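## Task

Push or place the grey crate into the tunnel washer, then release it so no gripper is holding it.

## Robot and tools

Robot: two arms, left_arm and right_arm, each ending in a parallel gripper. The fingers extend along the gripper's +z axis and close along its y axis. end_effector_position is the midpoint between the finger pads, roughly 1 cm short of the fingertips. Every scene starts from a fresh random layout, with the same robot and cameras throughout.

Frame: a single scene frame, with its origin on the table surface midway between the arms. +x runs out across the table, +z is up, and left_arm sits toward +y. The names left and right label arms only, not image sides. Positions are in metres. Orientations are quaternions written w first (qw, qx, qy, qz). The reported hand position can be off, more so when the arm reaches far.

Row format, shared by the tools: one flat list of 16 numbers covering both arms. First the left_arm values x, y, z, qw, qx, qy, qz, opening, then the same eight for right_arm. Every number must be given even if only one arm moves. x, y, z and the quaternion form an absolute target pose for that gripper in the scene frame, not an offset. opening runs from -1 (closed) to +1 (fully open, 0.094 m), and fingers are driven so grip_measured matches it. To hold something, command an opening below the current grip_measured: about 0.03 below gives a firm grip, less gives a lighter one. An arm meant to stay put should receive the exact pose from the last result before it stopped moving, with its desired opening, on every call. To keep an orientation, resend the same target quaternion rather than copying drifted readings.

Tools:
- execute_actions {actions, pictures}. actions is an empty list, which just reports state and includes pictures, or a list holding one item. That item is either an action {rows: 1 to 15 rows, steps: up to 15, default 15} or a wait {steps: up to 300}. Each row is applied for one 1/30 s step, and the last row repeats if steps outnumber rows. An action needs at least 3 steps. A wait's steps are counted from the last result, so reply time uses some of them. The result is read 3 steps before the action ends; those remaining steps run while you reply. A target more than 0.6 m from the arm's last reported position along any gripper axis is refused, and nothing is sent. Each step clips the commanded pose to within 70 mm and 16 degrees of the measured pose. After an action the arm only reaches that last clipped pose, so far targets need further calls. pictures: true adds camera images to a non-empty action.
- move {target: one 16-number row, speed: m/s 0.002 to 0.5, default 0.25; turning is capped at twice that in rad/s}. It drives each gripper in a straight line to its absolute pose. Both paths finish together and last 0.5 to 10 s. Openings are sent at the start. The path does not avoid obstacles or the other arm. Grippers lag, wander, and can overshoot the speed near full arm extension. The result adds a move: line with the ending (done, off_target, moving, held, fault), any limits applied (paced = target clipped, held = some steps blocked, after which the arm may lurch fast), and each gripper's distance from its target. Pictures are included.
- wait {seconds 0 to 10}: lets time pass with no new command.
- zoom_image {camera, region [x0,y0,x1,y1] in pixels, at most 504x504}: returns a closer view from the latest image of cam_head_left, cam_head_right, cam_left_wrist or cam_right_wrist, each 504x504.
- finished_scene {scene: 1 or 2}: ends and grades that scene and cannot be undone. Its result gives the next task. The goal must still hold when it is called.

Results: the state line gives each gripper's position and quaternion. It also includes grip_measured (opening on the command scale; each reading can be off by about 1 mm), Joint positions (last value is the finger gap in metres) and joint torques (offset and noisy). When nothing is still pending, a Hand target line shows each arm's current controller goal. Other lines: "pose unreachable" means the clearance check altered or blocked an arm. HELD marks steps that were not sent. FAULT lines report arm stops. MOTOR HOT appears from 75 °C. At 90 °C the arm stops for 10 s, and at 100 °C it drops whatever it holds.

Joint limits (rad), base to wrist: waist -2.618 to 3.054, shoulder 0 to 3.142, elbow 0 to 3.142, wrist pitch -1.571 to 1.571, wrist yaw -1.571 to 1.571, wrist roll -2.094 to 2.094. Moves often finish a centimetre or more short, usually low, so check poses and correct them.

Sequence: look, find the crate and the washer opening, approach with the gripper open, grip or push, carry the crate into the washer, open the gripper, back away, then call finished_scene.

Avoid: knocking any rigid object off the work area (this fails the task), letting the arms collide or push hard on each other, dropping or sliding a held crate, slamming, and pressing hard into contacts. Faster moves and targets set further past a contact hit harder. Occasional external tugs or pushes may disturb held or loose items. Keep holds short to limit motor heating, since thinking time also runs the clock.

Each tool is called after "Call:" by a JSON object that holds its "op" and its "data".

## Session

Call:
{"op": "execute_actions", "data": {"actions": []}}

Scene clock: 0.00 s of 4200.00 s.
left_arm: end_effector_position=(+0.4116, +0.4139, +0.3452) grip_measured=+1.000 end_effector_quat_wxyz=(-0.422, +0.581, -0.514, +0.468) | right_arm: end_effector_position=(+0.1200, -0.0051, +0.1187) grip_measured=+1.000 end_effector_quat_wxyz=(+0.106, -0.350, +0.923, -0.115)
Joint positions: left_arm=[ 0.468  1.41   1.242 -0.054  0.394 -1.596  0.094] | right_arm=[ 1.448  1.837  1.536 -1.378  0.296  0.736  0.094]
Joint velocities: left_arm=[ 0.002 -0.012  0.012  0.037 -0.051  0.022  0.   ] | right_arm=[ 0.002  0.022 -0.012 -0.022  0.051 -0.066  0.   ]
Joint torques (N m, as the arm reports them, + toward a larger angle): no reading
Hand target (left_arm): +0.410, +0.413, +0.358; -0.436, +0.569, -0.513, +0.472
Hand target (right_arm): +0.122, -0.003, +0.124; +0.114, -0.349, +0.924, -0.110

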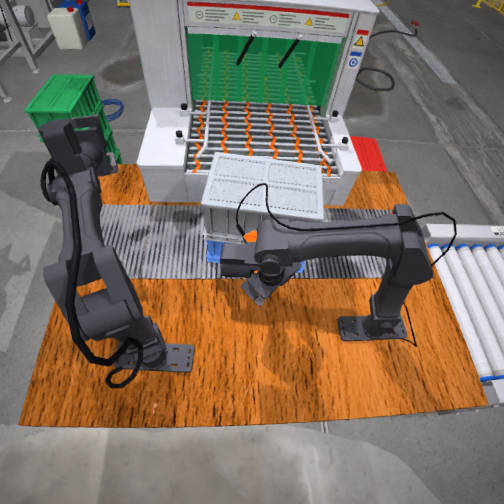

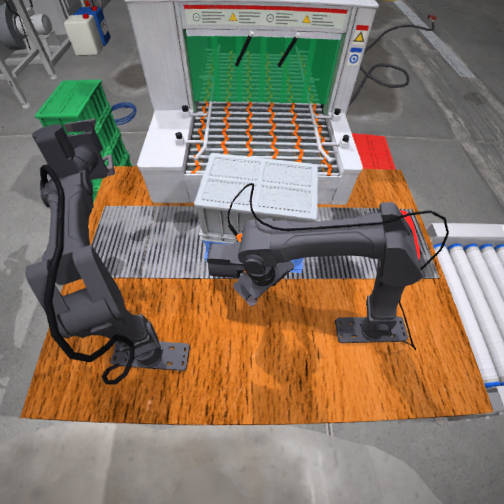

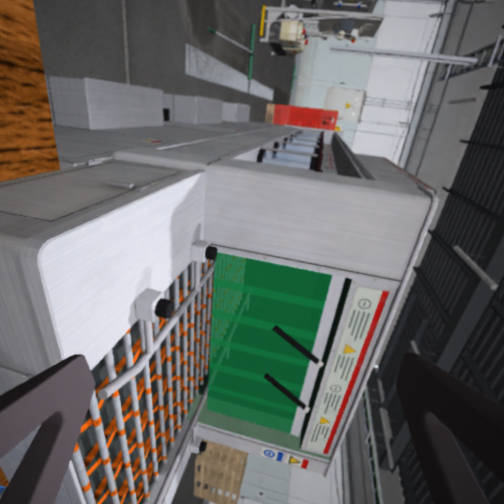

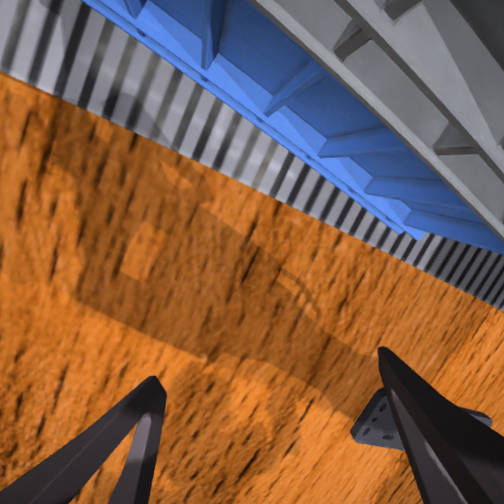

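Call:
{"op": "move", "data": {"target": [0.33,0.30,0.15,0.707,0.707,0,0,1,0.15,-0.30,0.2,0.707,-0.707,0,0,1]}}

Call:
{"op": "move", "data": {"target": [0.33,0.30,0.15,0.707,0.707,0,0,1,0.33,-0.30,0.15,0.707,-0.707,0,0,1]}}

Scene clock: 7.93 s of 4200.00 s.
left_arm: end_effector_position=(+0.3294, +0.2948, +0.1482) grip_measured=+1.000 end_effector_quat_wxyz=(+0.594, +0.770, -0.015, +0.231) | right_arm: end_effector_position=(+0.1541, -0.2947, +0.2006) grip_measured=+1.000 end_effector_quat_wxyz=(-0.370, +0.826, -0.272, +0.325)
Joint positions: left_arm=[ 0.555  2.136  1.467 -1.56   1.333 -2.079  0.094] | right_arm=[ 1.464  0.034  0.809 -1.561  0.758 -1.37   0.094]
Joint velocities: left_arm=[ 0.002 -0.017 -0.007  0.022 -0.022 -0.022  0.   ] | right_arm=[ 0.007  0.002 -0.002 -0.022 -0.037 -0.022  0.   ]
Joint torques (N m, as the arm reports them, + toward a larger angle): left_arm=[ 1.24 -9.57  3.69 -0.79  0.64 -0.15] | right_arm=[-1.    3.7   7.1   1.37  0.26 -0.02]
Hand target (left_arm): +0.329, +0.299, +0.149; +0.604, +0.763, +0.011, +0.228
Hand target (right_arm): +0.153, -0.300, +0.206; -0.382, +0.820, -0.278, +0.324
Off the commanded pose (left_arm): 0.006 m, 30 deg; orientation clipped at the last step of the last action.
Off the commanded pose (right_arm): 0.007 m, 64 deg; orientation clipped at the last step of the last action.
joint sent to its limit (left arm) — the command would take joint 4 (wrist pitch) past its lower limit and joint 6 (wrist roll) past its lower limit, so those joints were sent only as far as their limits.
joint sent to its limit (right arm) — the command would take joint 2 (shoulder) past its lower limit and joint 4 (wrist pitch) past its lower limit, so those joints were sent only as far as their limits.
Kept back: nothing.
move: off_target (left_arm, right_arm); limits=paced

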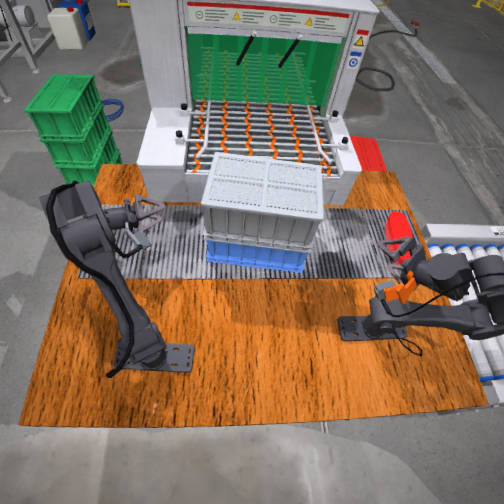

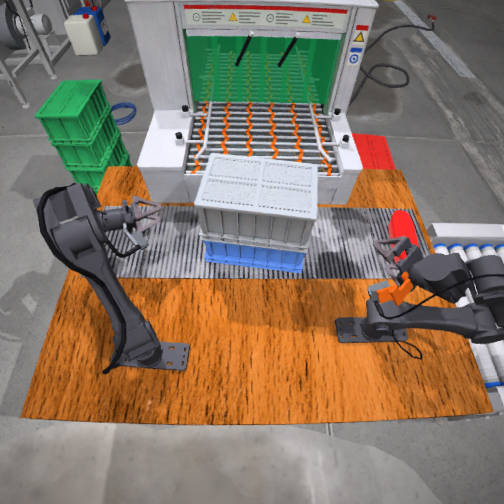

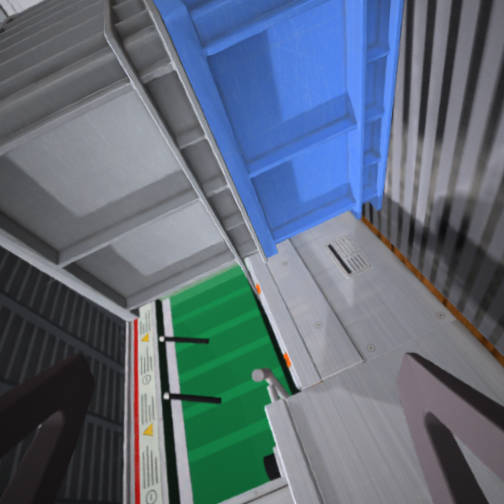

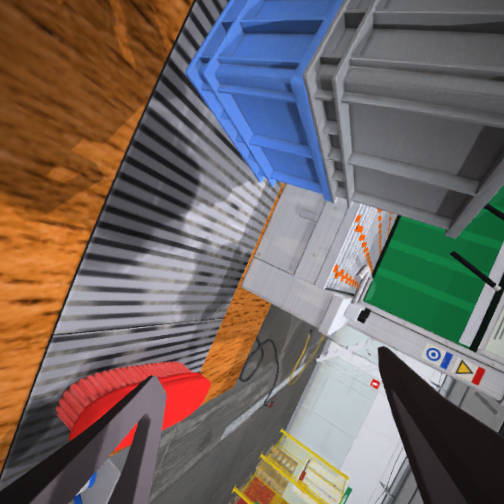

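Scene clock: 10.50 s of 4200.00 s.
left_arm: end_effector_position=(+0.3300, +0.2949, +0.1489) grip_measured=+1.000 end_effector_quat_wxyz=(+0.595, +0.769, -0.015, +0.234) | right_arm: end_effector_position=(+0.2041, -0.2962, +0.1641) grip_measured=+1.000 end_effector_quat_wxyz=(-0.362, +0.681, -0.342, +0.537)
Joint positions: left_arm=[ 0.555  2.136  1.467 -1.56   1.338 -2.076  0.094] | right_arm=[ 1.647  0.034  0.344 -1.563  1.401 -0.834  0.094]
Joint velocities: left_arm=[-0.002 -0.007 -0.002 -0.037  0.037 -0.022  0.   ] | right_arm=[-0.002  0.012 -0.007  0.051 -0.007 -0.051  0.   ]
Joint torques (N m, as the arm reports them, + toward a larger angle): left_arm=[ 1.24 -9.5   3.93 -0.78  0.63 -0.18] | right_arm=[0.   3.74 6.41 0.73 0.64 0.  ]
Hand target (left_arm): +0.330, +0.300, +0.150; +0.605, +0.762, +0.011, +0.230
Hand target (right_arm): +0.204, -0.296, +0.165; -0.363, +0.679, -0.341, +0.539
Off the commanded pose (left_arm): 0.005 m, 31 deg; orientation clipped at the last step of the last action.
Off the commanded pose (right_arm): 0.127 m, 85 deg; position and orientation clipped at the last step of the last action.
joint sent to its limit (left arm) — the command would take joint 4 (wrist pitch) past its lower limit and joint 6 (wrist roll) past its lower limit, so those joints were sent only as far as their limits.
Kept back: nothing.
move: held (right_arm), off_target (left_arm); limits=paced,held; held on 22 of 77 steps (right_arm), including the last (right_arm)
pose unreachable (right arm): on one or more control steps of this call this arm could not follow its commanded pose, so it was not sent that pose on those steps. On the call's last step it was still not sent that pose. It may still have moved: this result reports where it is.
cause: the commanded pose would bring two parts of the arm too close to each other (its upper arm (the part past joint 2) and its wrist (the part past joint 5), with joints 3 (elbow) to 5 (wrist yaw) between them).

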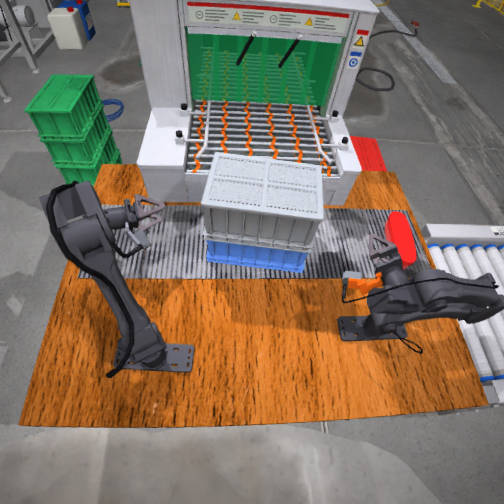

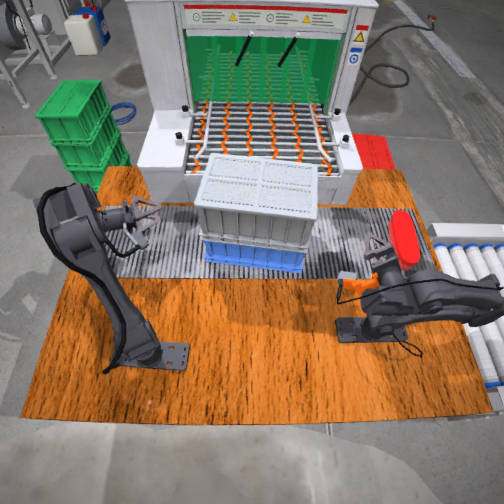

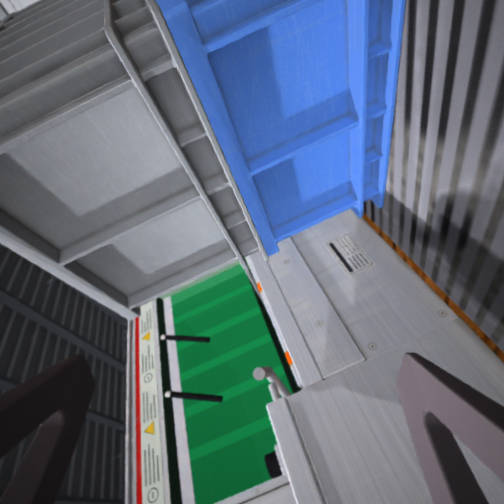

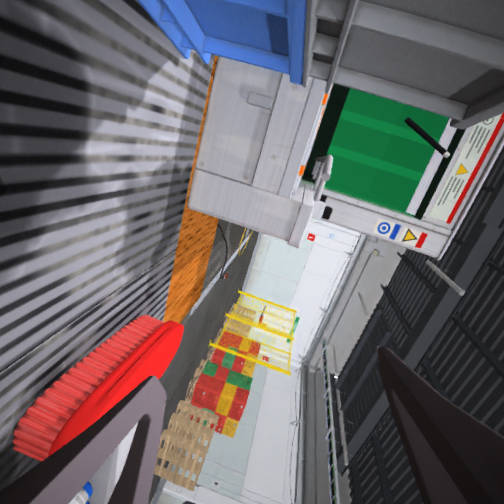

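Call:
{"op": "move", "data": {"target": [0.41,0.413,0.358,-0.436,0.569,-0.513,0.472,1,0.10,-0.05,0.2,0.114,-0.349,0.924,-0.11,1]}}

Call:
{"op": "move", "data": {"target": [0.30,0.27,0.14,0.271,-0.271,0.653,-0.653,1,0.2,-0.1,0.4,0.653,-0.653,0.271,-0.271,1]}}

Call:
{"op": "move", "data": {"target": [0.30,0.27,0.14,0.271,-0.271,0.653,-0.653,1,0.35,-0.27,0.38,0.653,-0.653,0.271,-0.271,1]}}

Call:
{"op": "move", "data": {"target": [0.30,0.27,0.14,0.271,-0.271,0.653,-0.653,1,0.30,-0.27,0.14,0.653,-0.653,0.271,-0.271,1]}}

Scene clock: 16.43 s of 4200.00 s.
left_arm: end_effector_position=(+0.4150, +0.4173, +0.3445) grip_measured=+1.000 end_effector_quat_wxyz=(-0.417, +0.589, -0.512, +0.466) | right_arm: end_effector_position=(+0.0940, -0.0531, +0.1908) grip_measured=+1.000 end_effector_quat_wxyz=(+0.127, -0.368, +0.917, -0.081)
Joint positions: left_arm=[ 0.47   1.43   1.268 -0.077  0.39  -1.604  0.094] | right_arm=[ 1.525  1.586  1.54  -1.567  0.299  0.766  0.094]
Joint velocities: left_arm=[-0.017  0.002  0.022  0.037  0.037  0.007  0.   ] | right_arm=[-0.002  0.002  0.002 -0.037  0.037 -0.081  0.   ]
Joint torques (N m, as the arm reports them, + toward a larger angle): left_arm=[-0.43 -8.15  6.62  2.01 -0.02  0.13] | right_arm=[-0.96 -4.66  9.18  0.22  0.21  0.08]
Hand target (left_arm): +0.411, +0.413, +0.359; -0.436, +0.571, -0.513, +0.470
Hand target (right_arm): +0.097, -0.048, +0.195; +0.130, -0.357, +0.922, -0.074
Off the commanded pose (left_arm): 0.015 m, 3 deg.
Off the commanded pose (right_arm): 0.011 m, 4 deg.
joint sent to its limit (right arm) — the command would take joint 4 (wrist pitch) past its lower limit, so that joint was sent only as far as its limit.
Kept back: nothing.
move: off_target (left_arm, right_arm)

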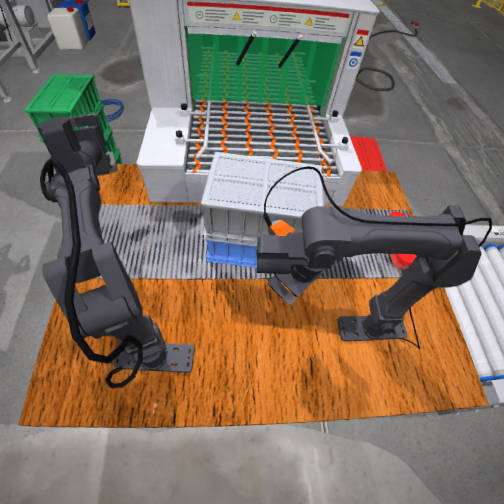

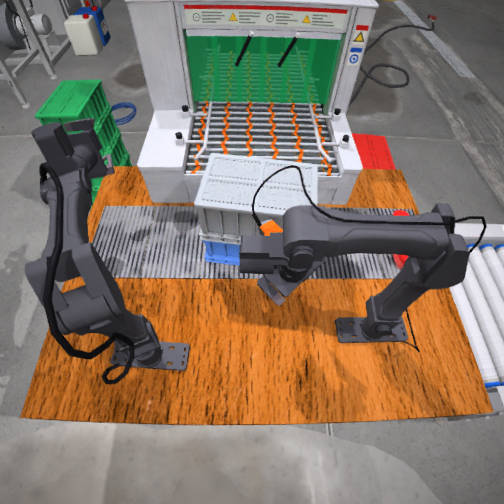

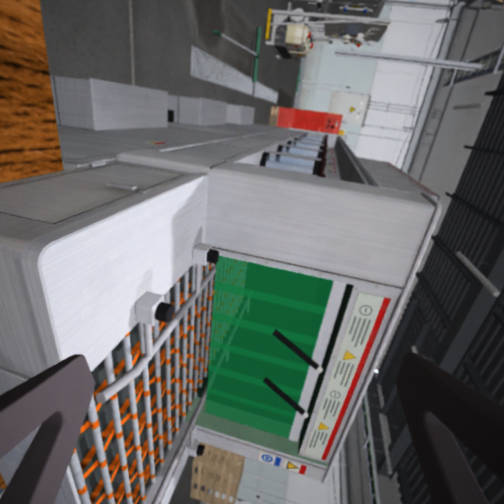

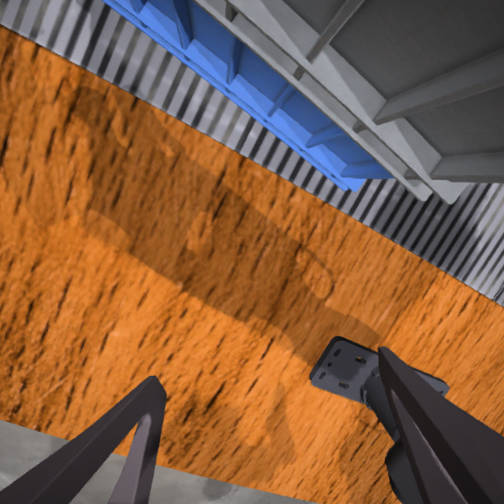

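Scene clock: 21.00 s of 4200.00 s.
left_arm: end_effector_position=(+0.3036, +0.2754, +0.1414) grip_measured=+1.000 end_effector_quat_wxyz=(+0.277, -0.276, +0.651, -0.651) | right_arm: end_effector_position=(+0.2030, -0.0943, +0.3993) grip_measured=+1.000 end_effector_quat_wxyz=(+0.645, -0.660, +0.274, -0.272)
Joint positions: left_arm=[ 0.521  1.784  0.339  1.446  1.234 -1.571  0.094] | right_arm=[ 1.102  0.666  0.935 -0.291  0.321 -1.569  0.094]
Joint velocities: left_arm=[-0.007  0.012 -0.007  0.007 -0.051 -0.037  0.   ] | right_arm=[-0.002 -0.002  0.032 -0.022 -0.066  0.066  0.   ]
Joint torques (N m, as the arm reports them, + toward a larger angle): left_arm=[-0.63 -4.61  2.53  1.59  0.04 -0.03] | right_arm=[-0.96 -0.61  6.84  2.01 -0.05 -0.01]
Hand target (left_arm): +0.300, +0.271, +0.139; +0.272, -0.271, +0.652, -0.653
Hand target (right_arm): +0.202, -0.099, +0.402; +0.652, -0.653, +0.273, -0.274
Off the commanded pose (left_arm): 0.007 m, 1 deg.
Off the commanded pose (right_arm): 0.006 m, 1 deg.
Kept back: nothing.
move: done

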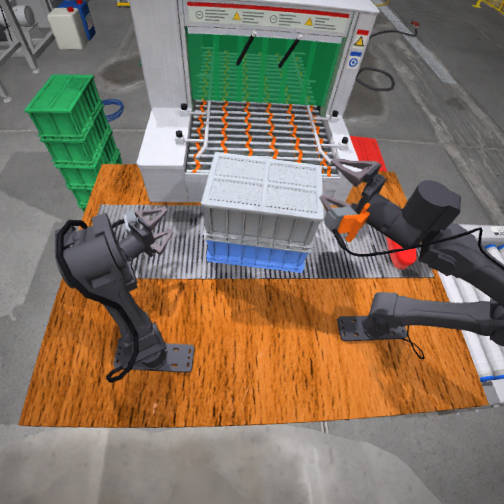

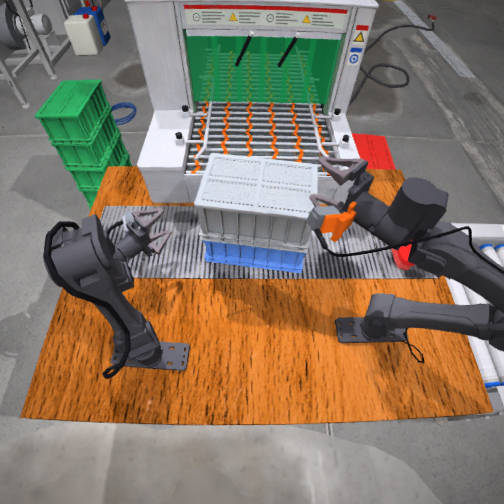

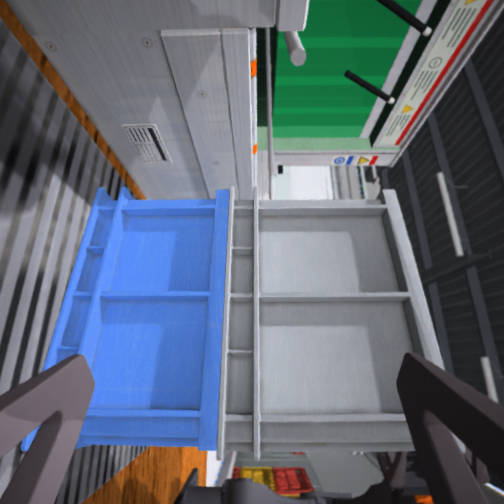

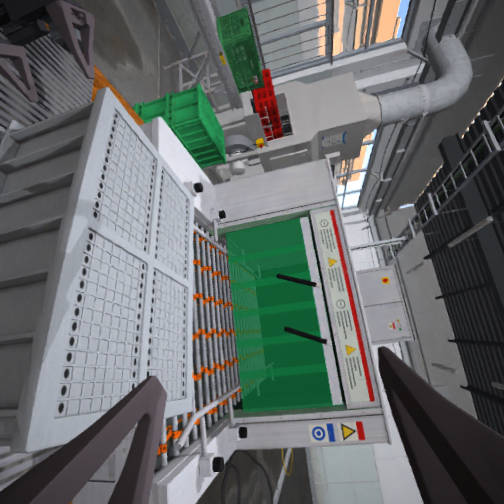

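Scene clock: 22.77 s of 4200.00 s.
left_arm: end_effector_position=(+0.3035, +0.2753, +0.1414) grip_measured=+1.000 end_effector_quat_wxyz=(+0.276, -0.276, +0.651, -0.651) | right_arm: end_effector_position=(+0.3554, -0.2722, +0.3703) grip_measured=+1.000 end_effector_quat_wxyz=(+0.652, -0.653, +0.277, -0.268)
Joint positions: left_arm=[ 0.521  1.784  0.339  1.446  1.234 -1.571  0.094] | right_arm=[-0.411  1.076  0.921  0.139 -1.193 -1.574  0.094]
Joint velocities: left_arm=[ 0.007 -0.022 -0.002 -0.007 -0.037  0.022  0.   ] | right_arm=[-0.012 -0.002 -0.027  0.022 -0.066  0.007  0.   ]
Joint torques (N m, as the arm reports them, + toward a larger angle): left_arm=[-0.68 -5.55  2.46  1.49  0.05  0.  ] | right_arm=[-0.45 -2.09 10.18  1.48 -0.08  0.15]
Hand target (left_arm): +0.300, +0.270, +0.140; +0.271, -0.271, +0.653, -0.653
Hand target (right_arm): +0.354, -0.273, +0.379; +0.655, -0.651, +0.273, -0.269
Off the commanded pose (left_arm): 0.007 m, 1 deg.
Off the commanded pose (right_arm): 0.011 m, 1 deg.
Kept back: nothing.
move: off_target (right_arm)

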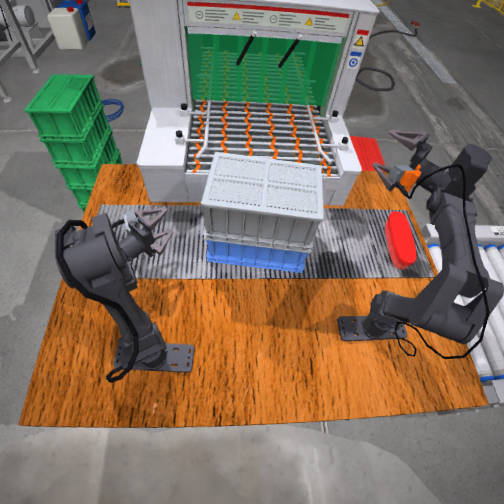

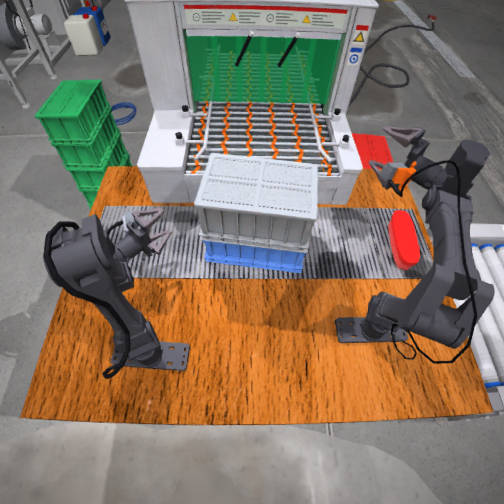

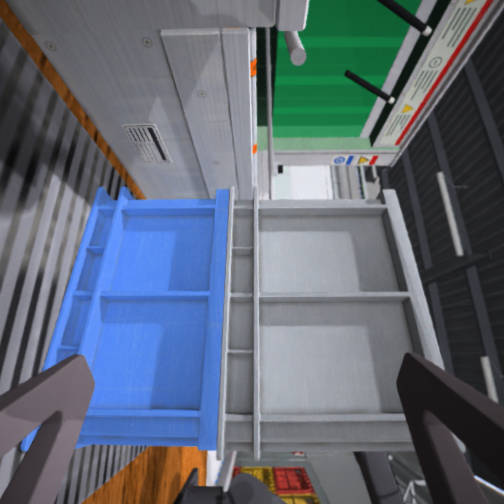

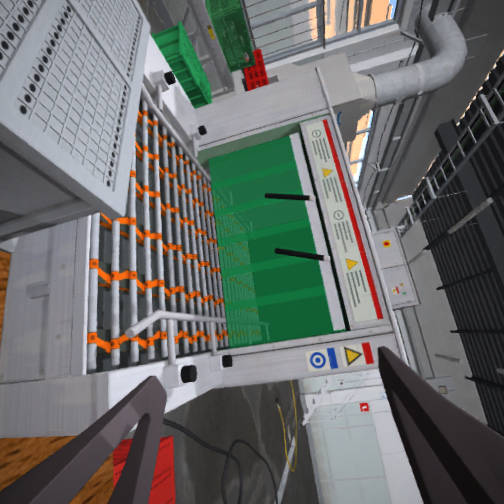

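Scene clock: 25.07 s of 4200.00 s.
left_arm: end_effector_position=(+0.3035, +0.2753, +0.1414) grip_measured=+1.000 end_effector_quat_wxyz=(+0.276, -0.276, +0.651, -0.651) | right_arm: end_effector_position=(+0.3024, -0.2706, +0.1440) grip_measured=+1.000 end_effector_quat_wxyz=(+0.648, -0.659, +0.258, -0.283)
Joint positions: left_arm=[ 0.521  1.784  0.339  1.446  1.234 -1.571  0.094] | right_arm=[-0.53   1.557  0.08   1.475 -1.318 -1.612  0.094]
Joint velocities: left_arm=[-0.012  0.002 -0.027  0.022  0.037  0.095  0.   ] | right_arm=[-0.002  0.071 -0.002  0.154 -0.007  0.11   0.   ]
Joint torques (N m, as the arm reports them, + toward a larger angle): left_arm=[-0.7  -5.56  2.46  1.49  0.05 -0.01] | right_arm=[-0.85 -1.75  2.66  1.38 -0.06  0.13]
Hand target (left_arm): +0.300, +0.270, +0.140; +0.271, -0.271, +0.653, -0.653
Hand target (right_arm): +0.299, -0.270, +0.140; +0.652, -0.654, +0.272, -0.271
Off the commanded pose (left_arm): 0.007 m, 1 deg.
Off the commanded pose (right_arm): 0.005 m, 2 deg.
Kept back: nothing.
move: done

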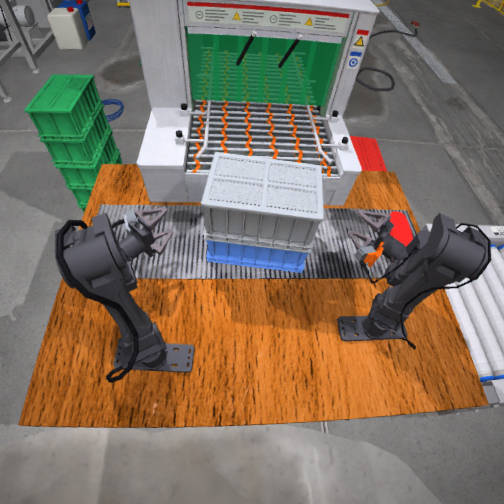

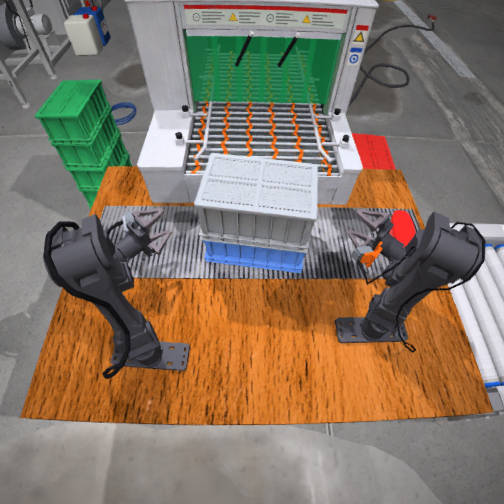

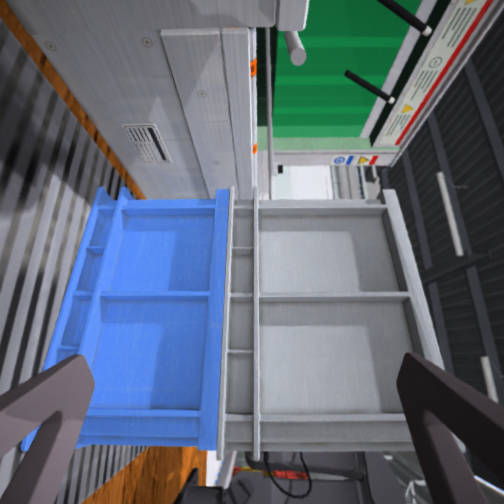

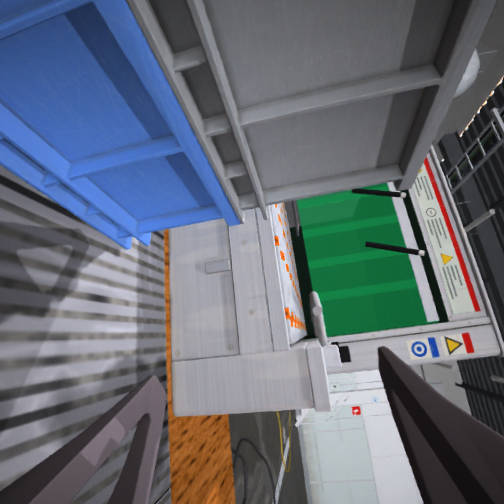

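Call:
{"op": "move", "data": {"target": [0.30,0.22,0.245,0.271,-0.271,0.653,-0.653,0,0.30,-0.26,0.245,0.653,-0.271,0.653,0.271,0], "speed": 0.4}}

Call:
{"op": "move", "data": {"target": [0.30,0.22,0.245,0.271,-0.271,0.653,-0.653,0,0.30,-0.22,0.245,0.271,0.271,0.653,0.653,0], "speed": 0.4}}

Scene clock: 28.30 s of 4200.00 s.
left_arm: end_effector_position=(+0.2999, +0.2228, +0.2304) grip_measured=+0.003 end_effector_quat_wxyz=(+0.251, -0.296, +0.652, -0.651) | right_arm: end_effector_position=(+0.2998, -0.2624, +0.2338) grip_measured=+0.003 end_effector_quat_wxyz=(+0.644, -0.256, +0.663, +0.284)
Joint positions: left_arm=[ 0.312  1.214  0.444  0.72   1.032 -1.586  0.047] | right_arm=[-0.495  0.901  0.304  0.567 -1.281  0.018  0.047]
Joint velocities: left_arm=[-0.002  0.007 -0.012 -0.022 -0.037 -0.022  0.001] | right_arm=[-0.007 -0.002  0.002 -0.11  -0.051  0.022 -0.   ]
Joint torques (N m, as the arm reports them, + toward a larger angle): left_arm=[-0.93 -5.13  7.97  1.54 -0.05  0.16] | right_arm=[ 0.92 -2.43 10.35  1.3   0.12 -0.08]
Hand target (left_arm): +0.299, +0.219, +0.247; +0.271, -0.271, +0.653, -0.653
Hand target (right_arm): +0.300, -0.260, +0.246; +0.653, -0.271, +0.653, +0.271
Off the commanded pose (left_arm): 0.015 m, 4 deg.
Off the commanded pose (right_arm): 0.011 m, 3 deg.
Kept back: nothing.
move: off_target (left_arm, right_arm)

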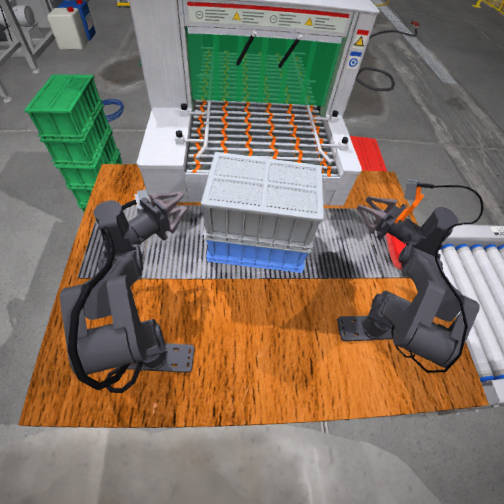

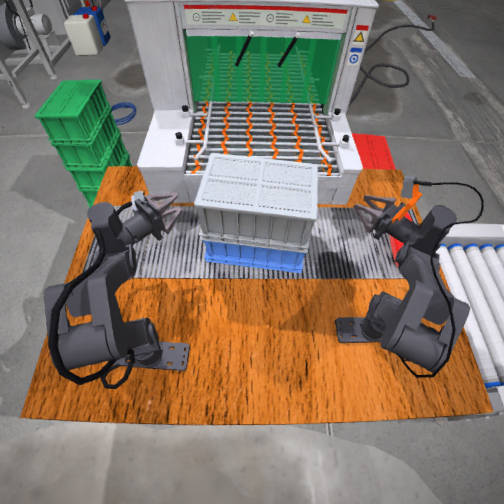

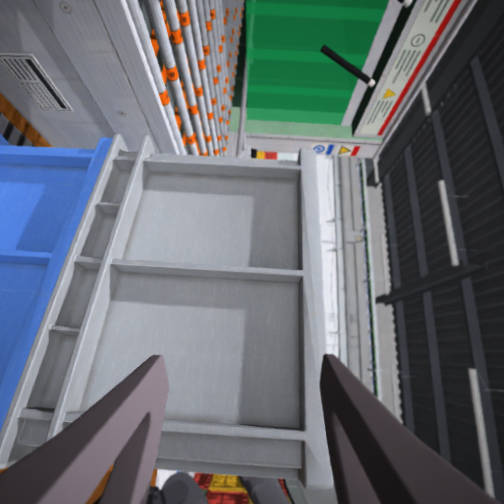

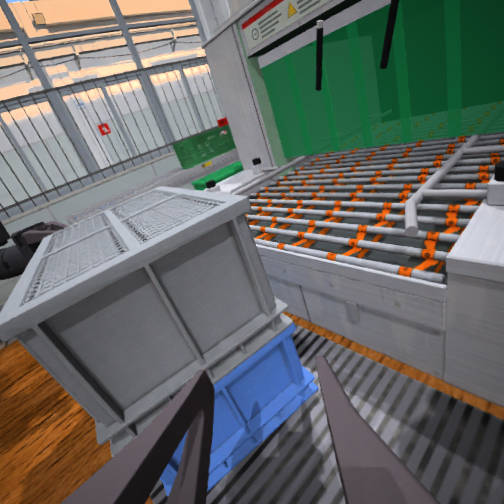

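Scene clock: 30.90 s of 4200.00 s.
left_arm: end_effector_position=(+0.2999, +0.2228, +0.2304) grip_measured=+0.003 end_effector_quat_wxyz=(+0.251, -0.296, +0.652, -0.651) | right_arm: end_effector_position=(+0.3025, -0.2222, +0.2379) grip_measured=+0.003 end_effector_quat_wxyz=(+0.261, +0.283, +0.656, +0.650)
Joint positions: left_arm=[ 0.312  1.214  0.444  0.72   1.032 -1.586  0.047] | right_arm=[-0.247  0.8    0.304  0.458 -1.031  1.563  0.047]
Joint velocities: left_arm=[-0.002  0.007  0.017  0.022  0.007 -0.007 -0.002] | right_arm=[-0.007 -0.007 -0.002  0.066 -0.007  0.081 -0.   ]
Joint torques (N m, as the arm reports them, + toward a larger angle): left_arm=[-0.64 -4.45  7.53  1.66  0.    0.14] | right_arm=[ 1.01 -2.11  8.18  1.71  0.09  0.02]
Hand target (left_arm): +0.300, +0.220, +0.245; +0.271, -0.271, +0.653, -0.653
Hand target (right_arm): +0.300, -0.219, +0.245; +0.271, +0.271, +0.654, +0.653
Off the commanded pose (left_arm): 0.015 m, 4 deg.
Off the commanded pose (right_arm): 0.008 m, 2 deg.
Kept back: nothing.
move: off_target (left_arm)

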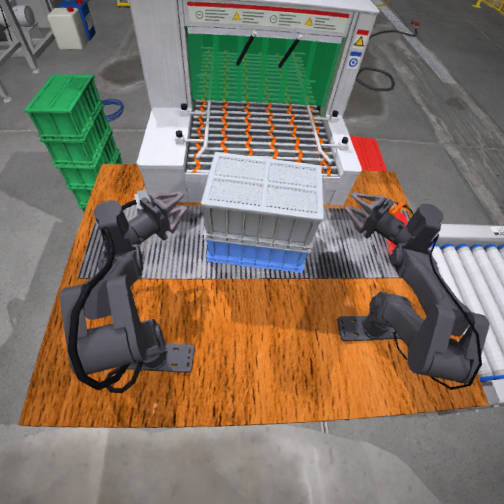

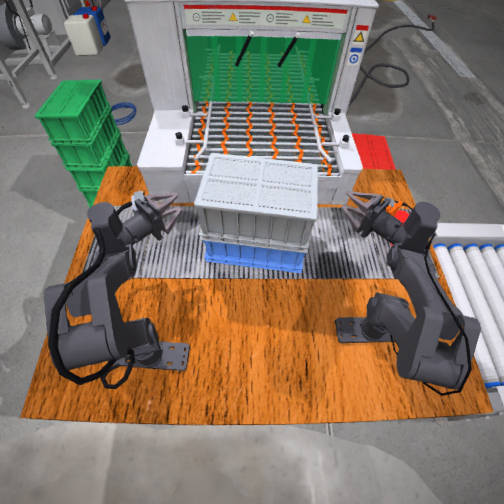

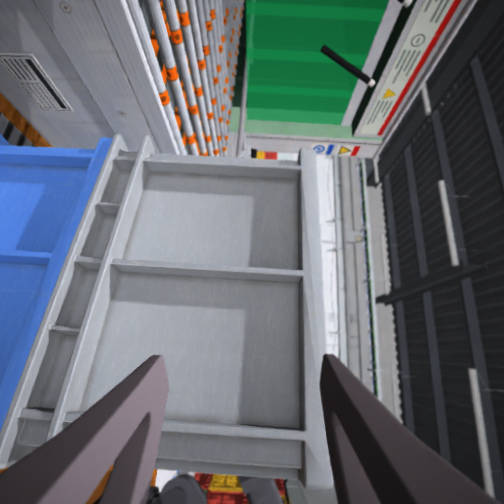

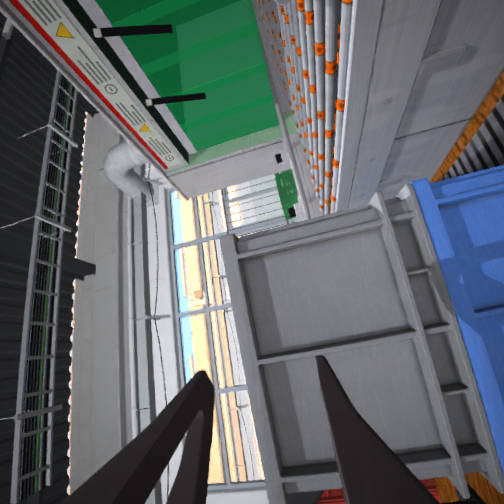

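Flange is ~0.25. Approach.

Call:
{"op": "move", "data": {"target": [0.35,0.17,0.265,0.271,-0.271,0.653,-0.653,0,0.33,-0.17,0.258,0.271,0.271,0.653,0.653,0], "speed": 0.08}}

Scene clock: 42.50 s of 4200.00 s.
left_arm: end_effector_position=(+0.3464, +0.1727, +0.2568) grip_measured=+0.003 end_effector_quat_wxyz=(+0.262, -0.283, +0.652, -0.652) | right_arm: end_effector_position=(+0.3256, -0.1715, +0.2457) grip_measured=+0.003 end_effector_quat_wxyz=(+0.262, +0.281, +0.658, +0.648)
Joint positions: left_arm=[ 0.075  1.344  0.627  0.699  0.797 -1.586  0.047] | right_arm=[ 0.081  0.915  0.368  0.517 -0.705  1.571  0.047]
Joint velocities: left_arm=[-0.007 -0.002 -0.007 -0.037  0.007  0.007  0.   ] | right_arm=[ 0.007 -0.017  0.002 -0.037 -0.007 -0.022 -0.001]
Joint torques (N m, as the arm reports them, + toward a larger angle): left_arm=[-0.83 -3.87  8.27  1.66 -0.05  0.16] | right_arm=[ 0.99 -0.26 10.81  1.87  0.12 -0.03]
Hand target (left_arm): +0.350, +0.169, +0.264; +0.271, -0.271, +0.653, -0.653
Hand target (right_arm): +0.329, -0.169, +0.257; +0.271, +0.271, +0.654, +0.653
Off the commanded pose (left_arm): 0.009 m, 2 deg.
Off the commanded pose (right_arm): 0.013 m, 2 deg.
Kept back: nothing.
move: off_target (right_arm)

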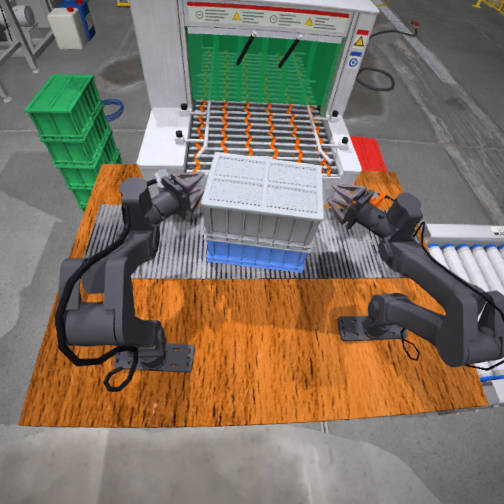

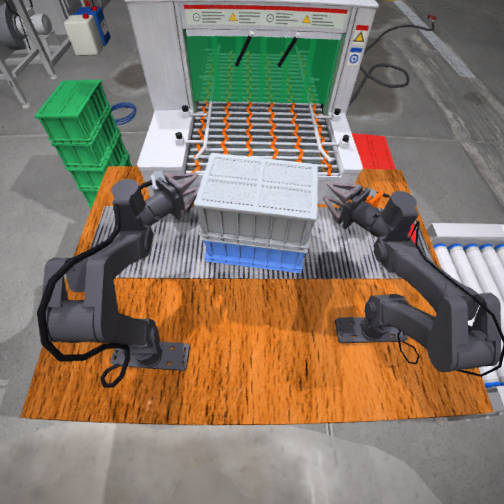

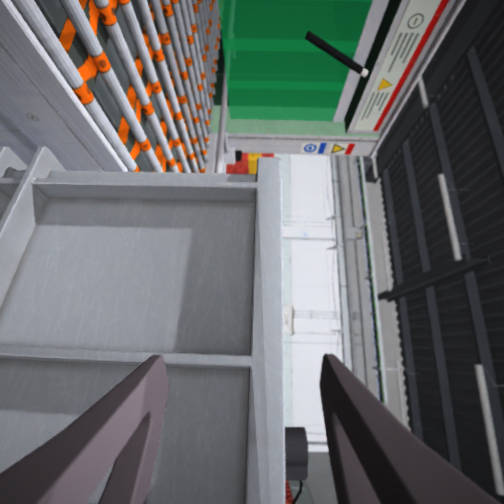

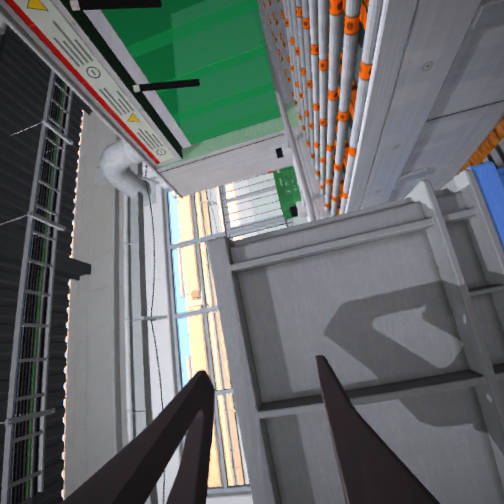

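Call:
{"op": "move", "data": {"target": [0.335,0.145,0.27,0.271,-0.271,0.653,-0.653,0,0.345,-0.135,0.268,0.271,0.271,0.653,0.653,0], "speed": 0.03}}

Scene clock: 44.57 s of 4200.00 s.
left_arm: end_effector_position=(+0.3430, +0.1523, +0.2591) grip_measured=+0.003 end_effector_quat_wxyz=(+0.264, -0.294, +0.653, -0.646) | right_arm: end_effector_position=(+0.3410, -0.1378, +0.2557) grip_measured=+0.003 end_effector_quat_wxyz=(+0.263, +0.279, +0.659, +0.647)
Joint positions: left_arm=[-0.017  1.309  0.627  0.648  0.686 -1.585  0.047] | right_arm=[ 0.251  1.019  0.45   0.541 -0.534  1.571  0.047]
Joint velocities: left_arm=[ 0.002 -0.017  0.007 -0.007 -0.066  0.037  0.001] | right_arm=[ 0.012  0.012 -0.002 -0.022  0.007 -0.081 -0.001]
Joint torques (N m, as the arm reports them, + toward a larger angle): left_arm=[-1.35 -6.66  6.23  1.77  0.06  0.13] | right_arm=[ 0.96 -1.13 10.82  1.96  0.11 -0.01]
Hand target (left_arm): +0.335, +0.145, +0.270; +0.271, -0.271, +0.653, -0.653
Hand target (right_arm): +0.344, -0.134, +0.267; +0.271, +0.271, +0.653, +0.653
Off the commanded pose (left_arm): 0.015 m, 3 deg.
Off the commanded pose (right_arm): 0.013 m, 2 deg.
Kept back: nothing.
move: off_target (left_arm, right_arm)

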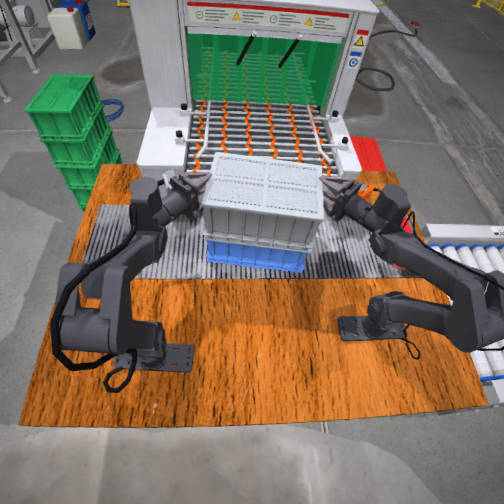

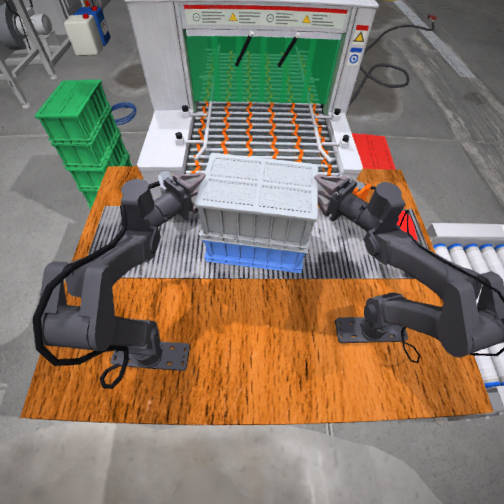

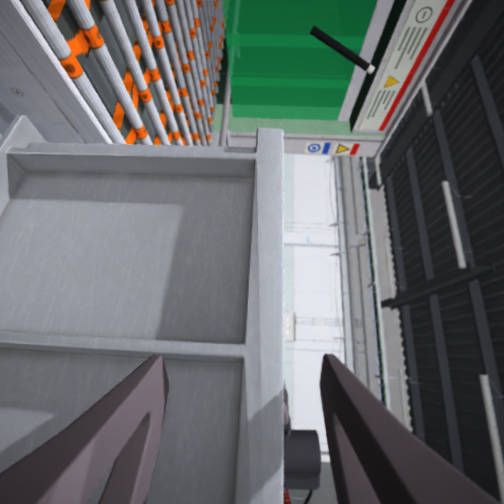

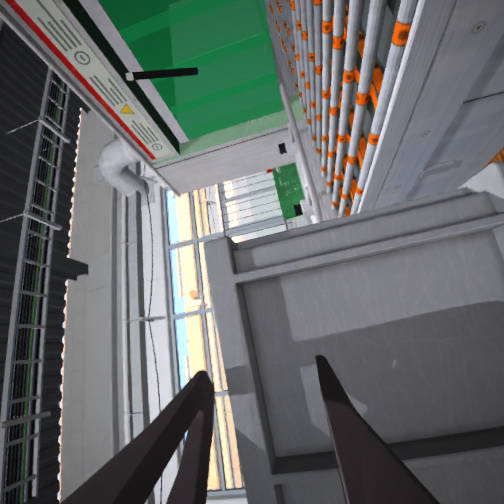

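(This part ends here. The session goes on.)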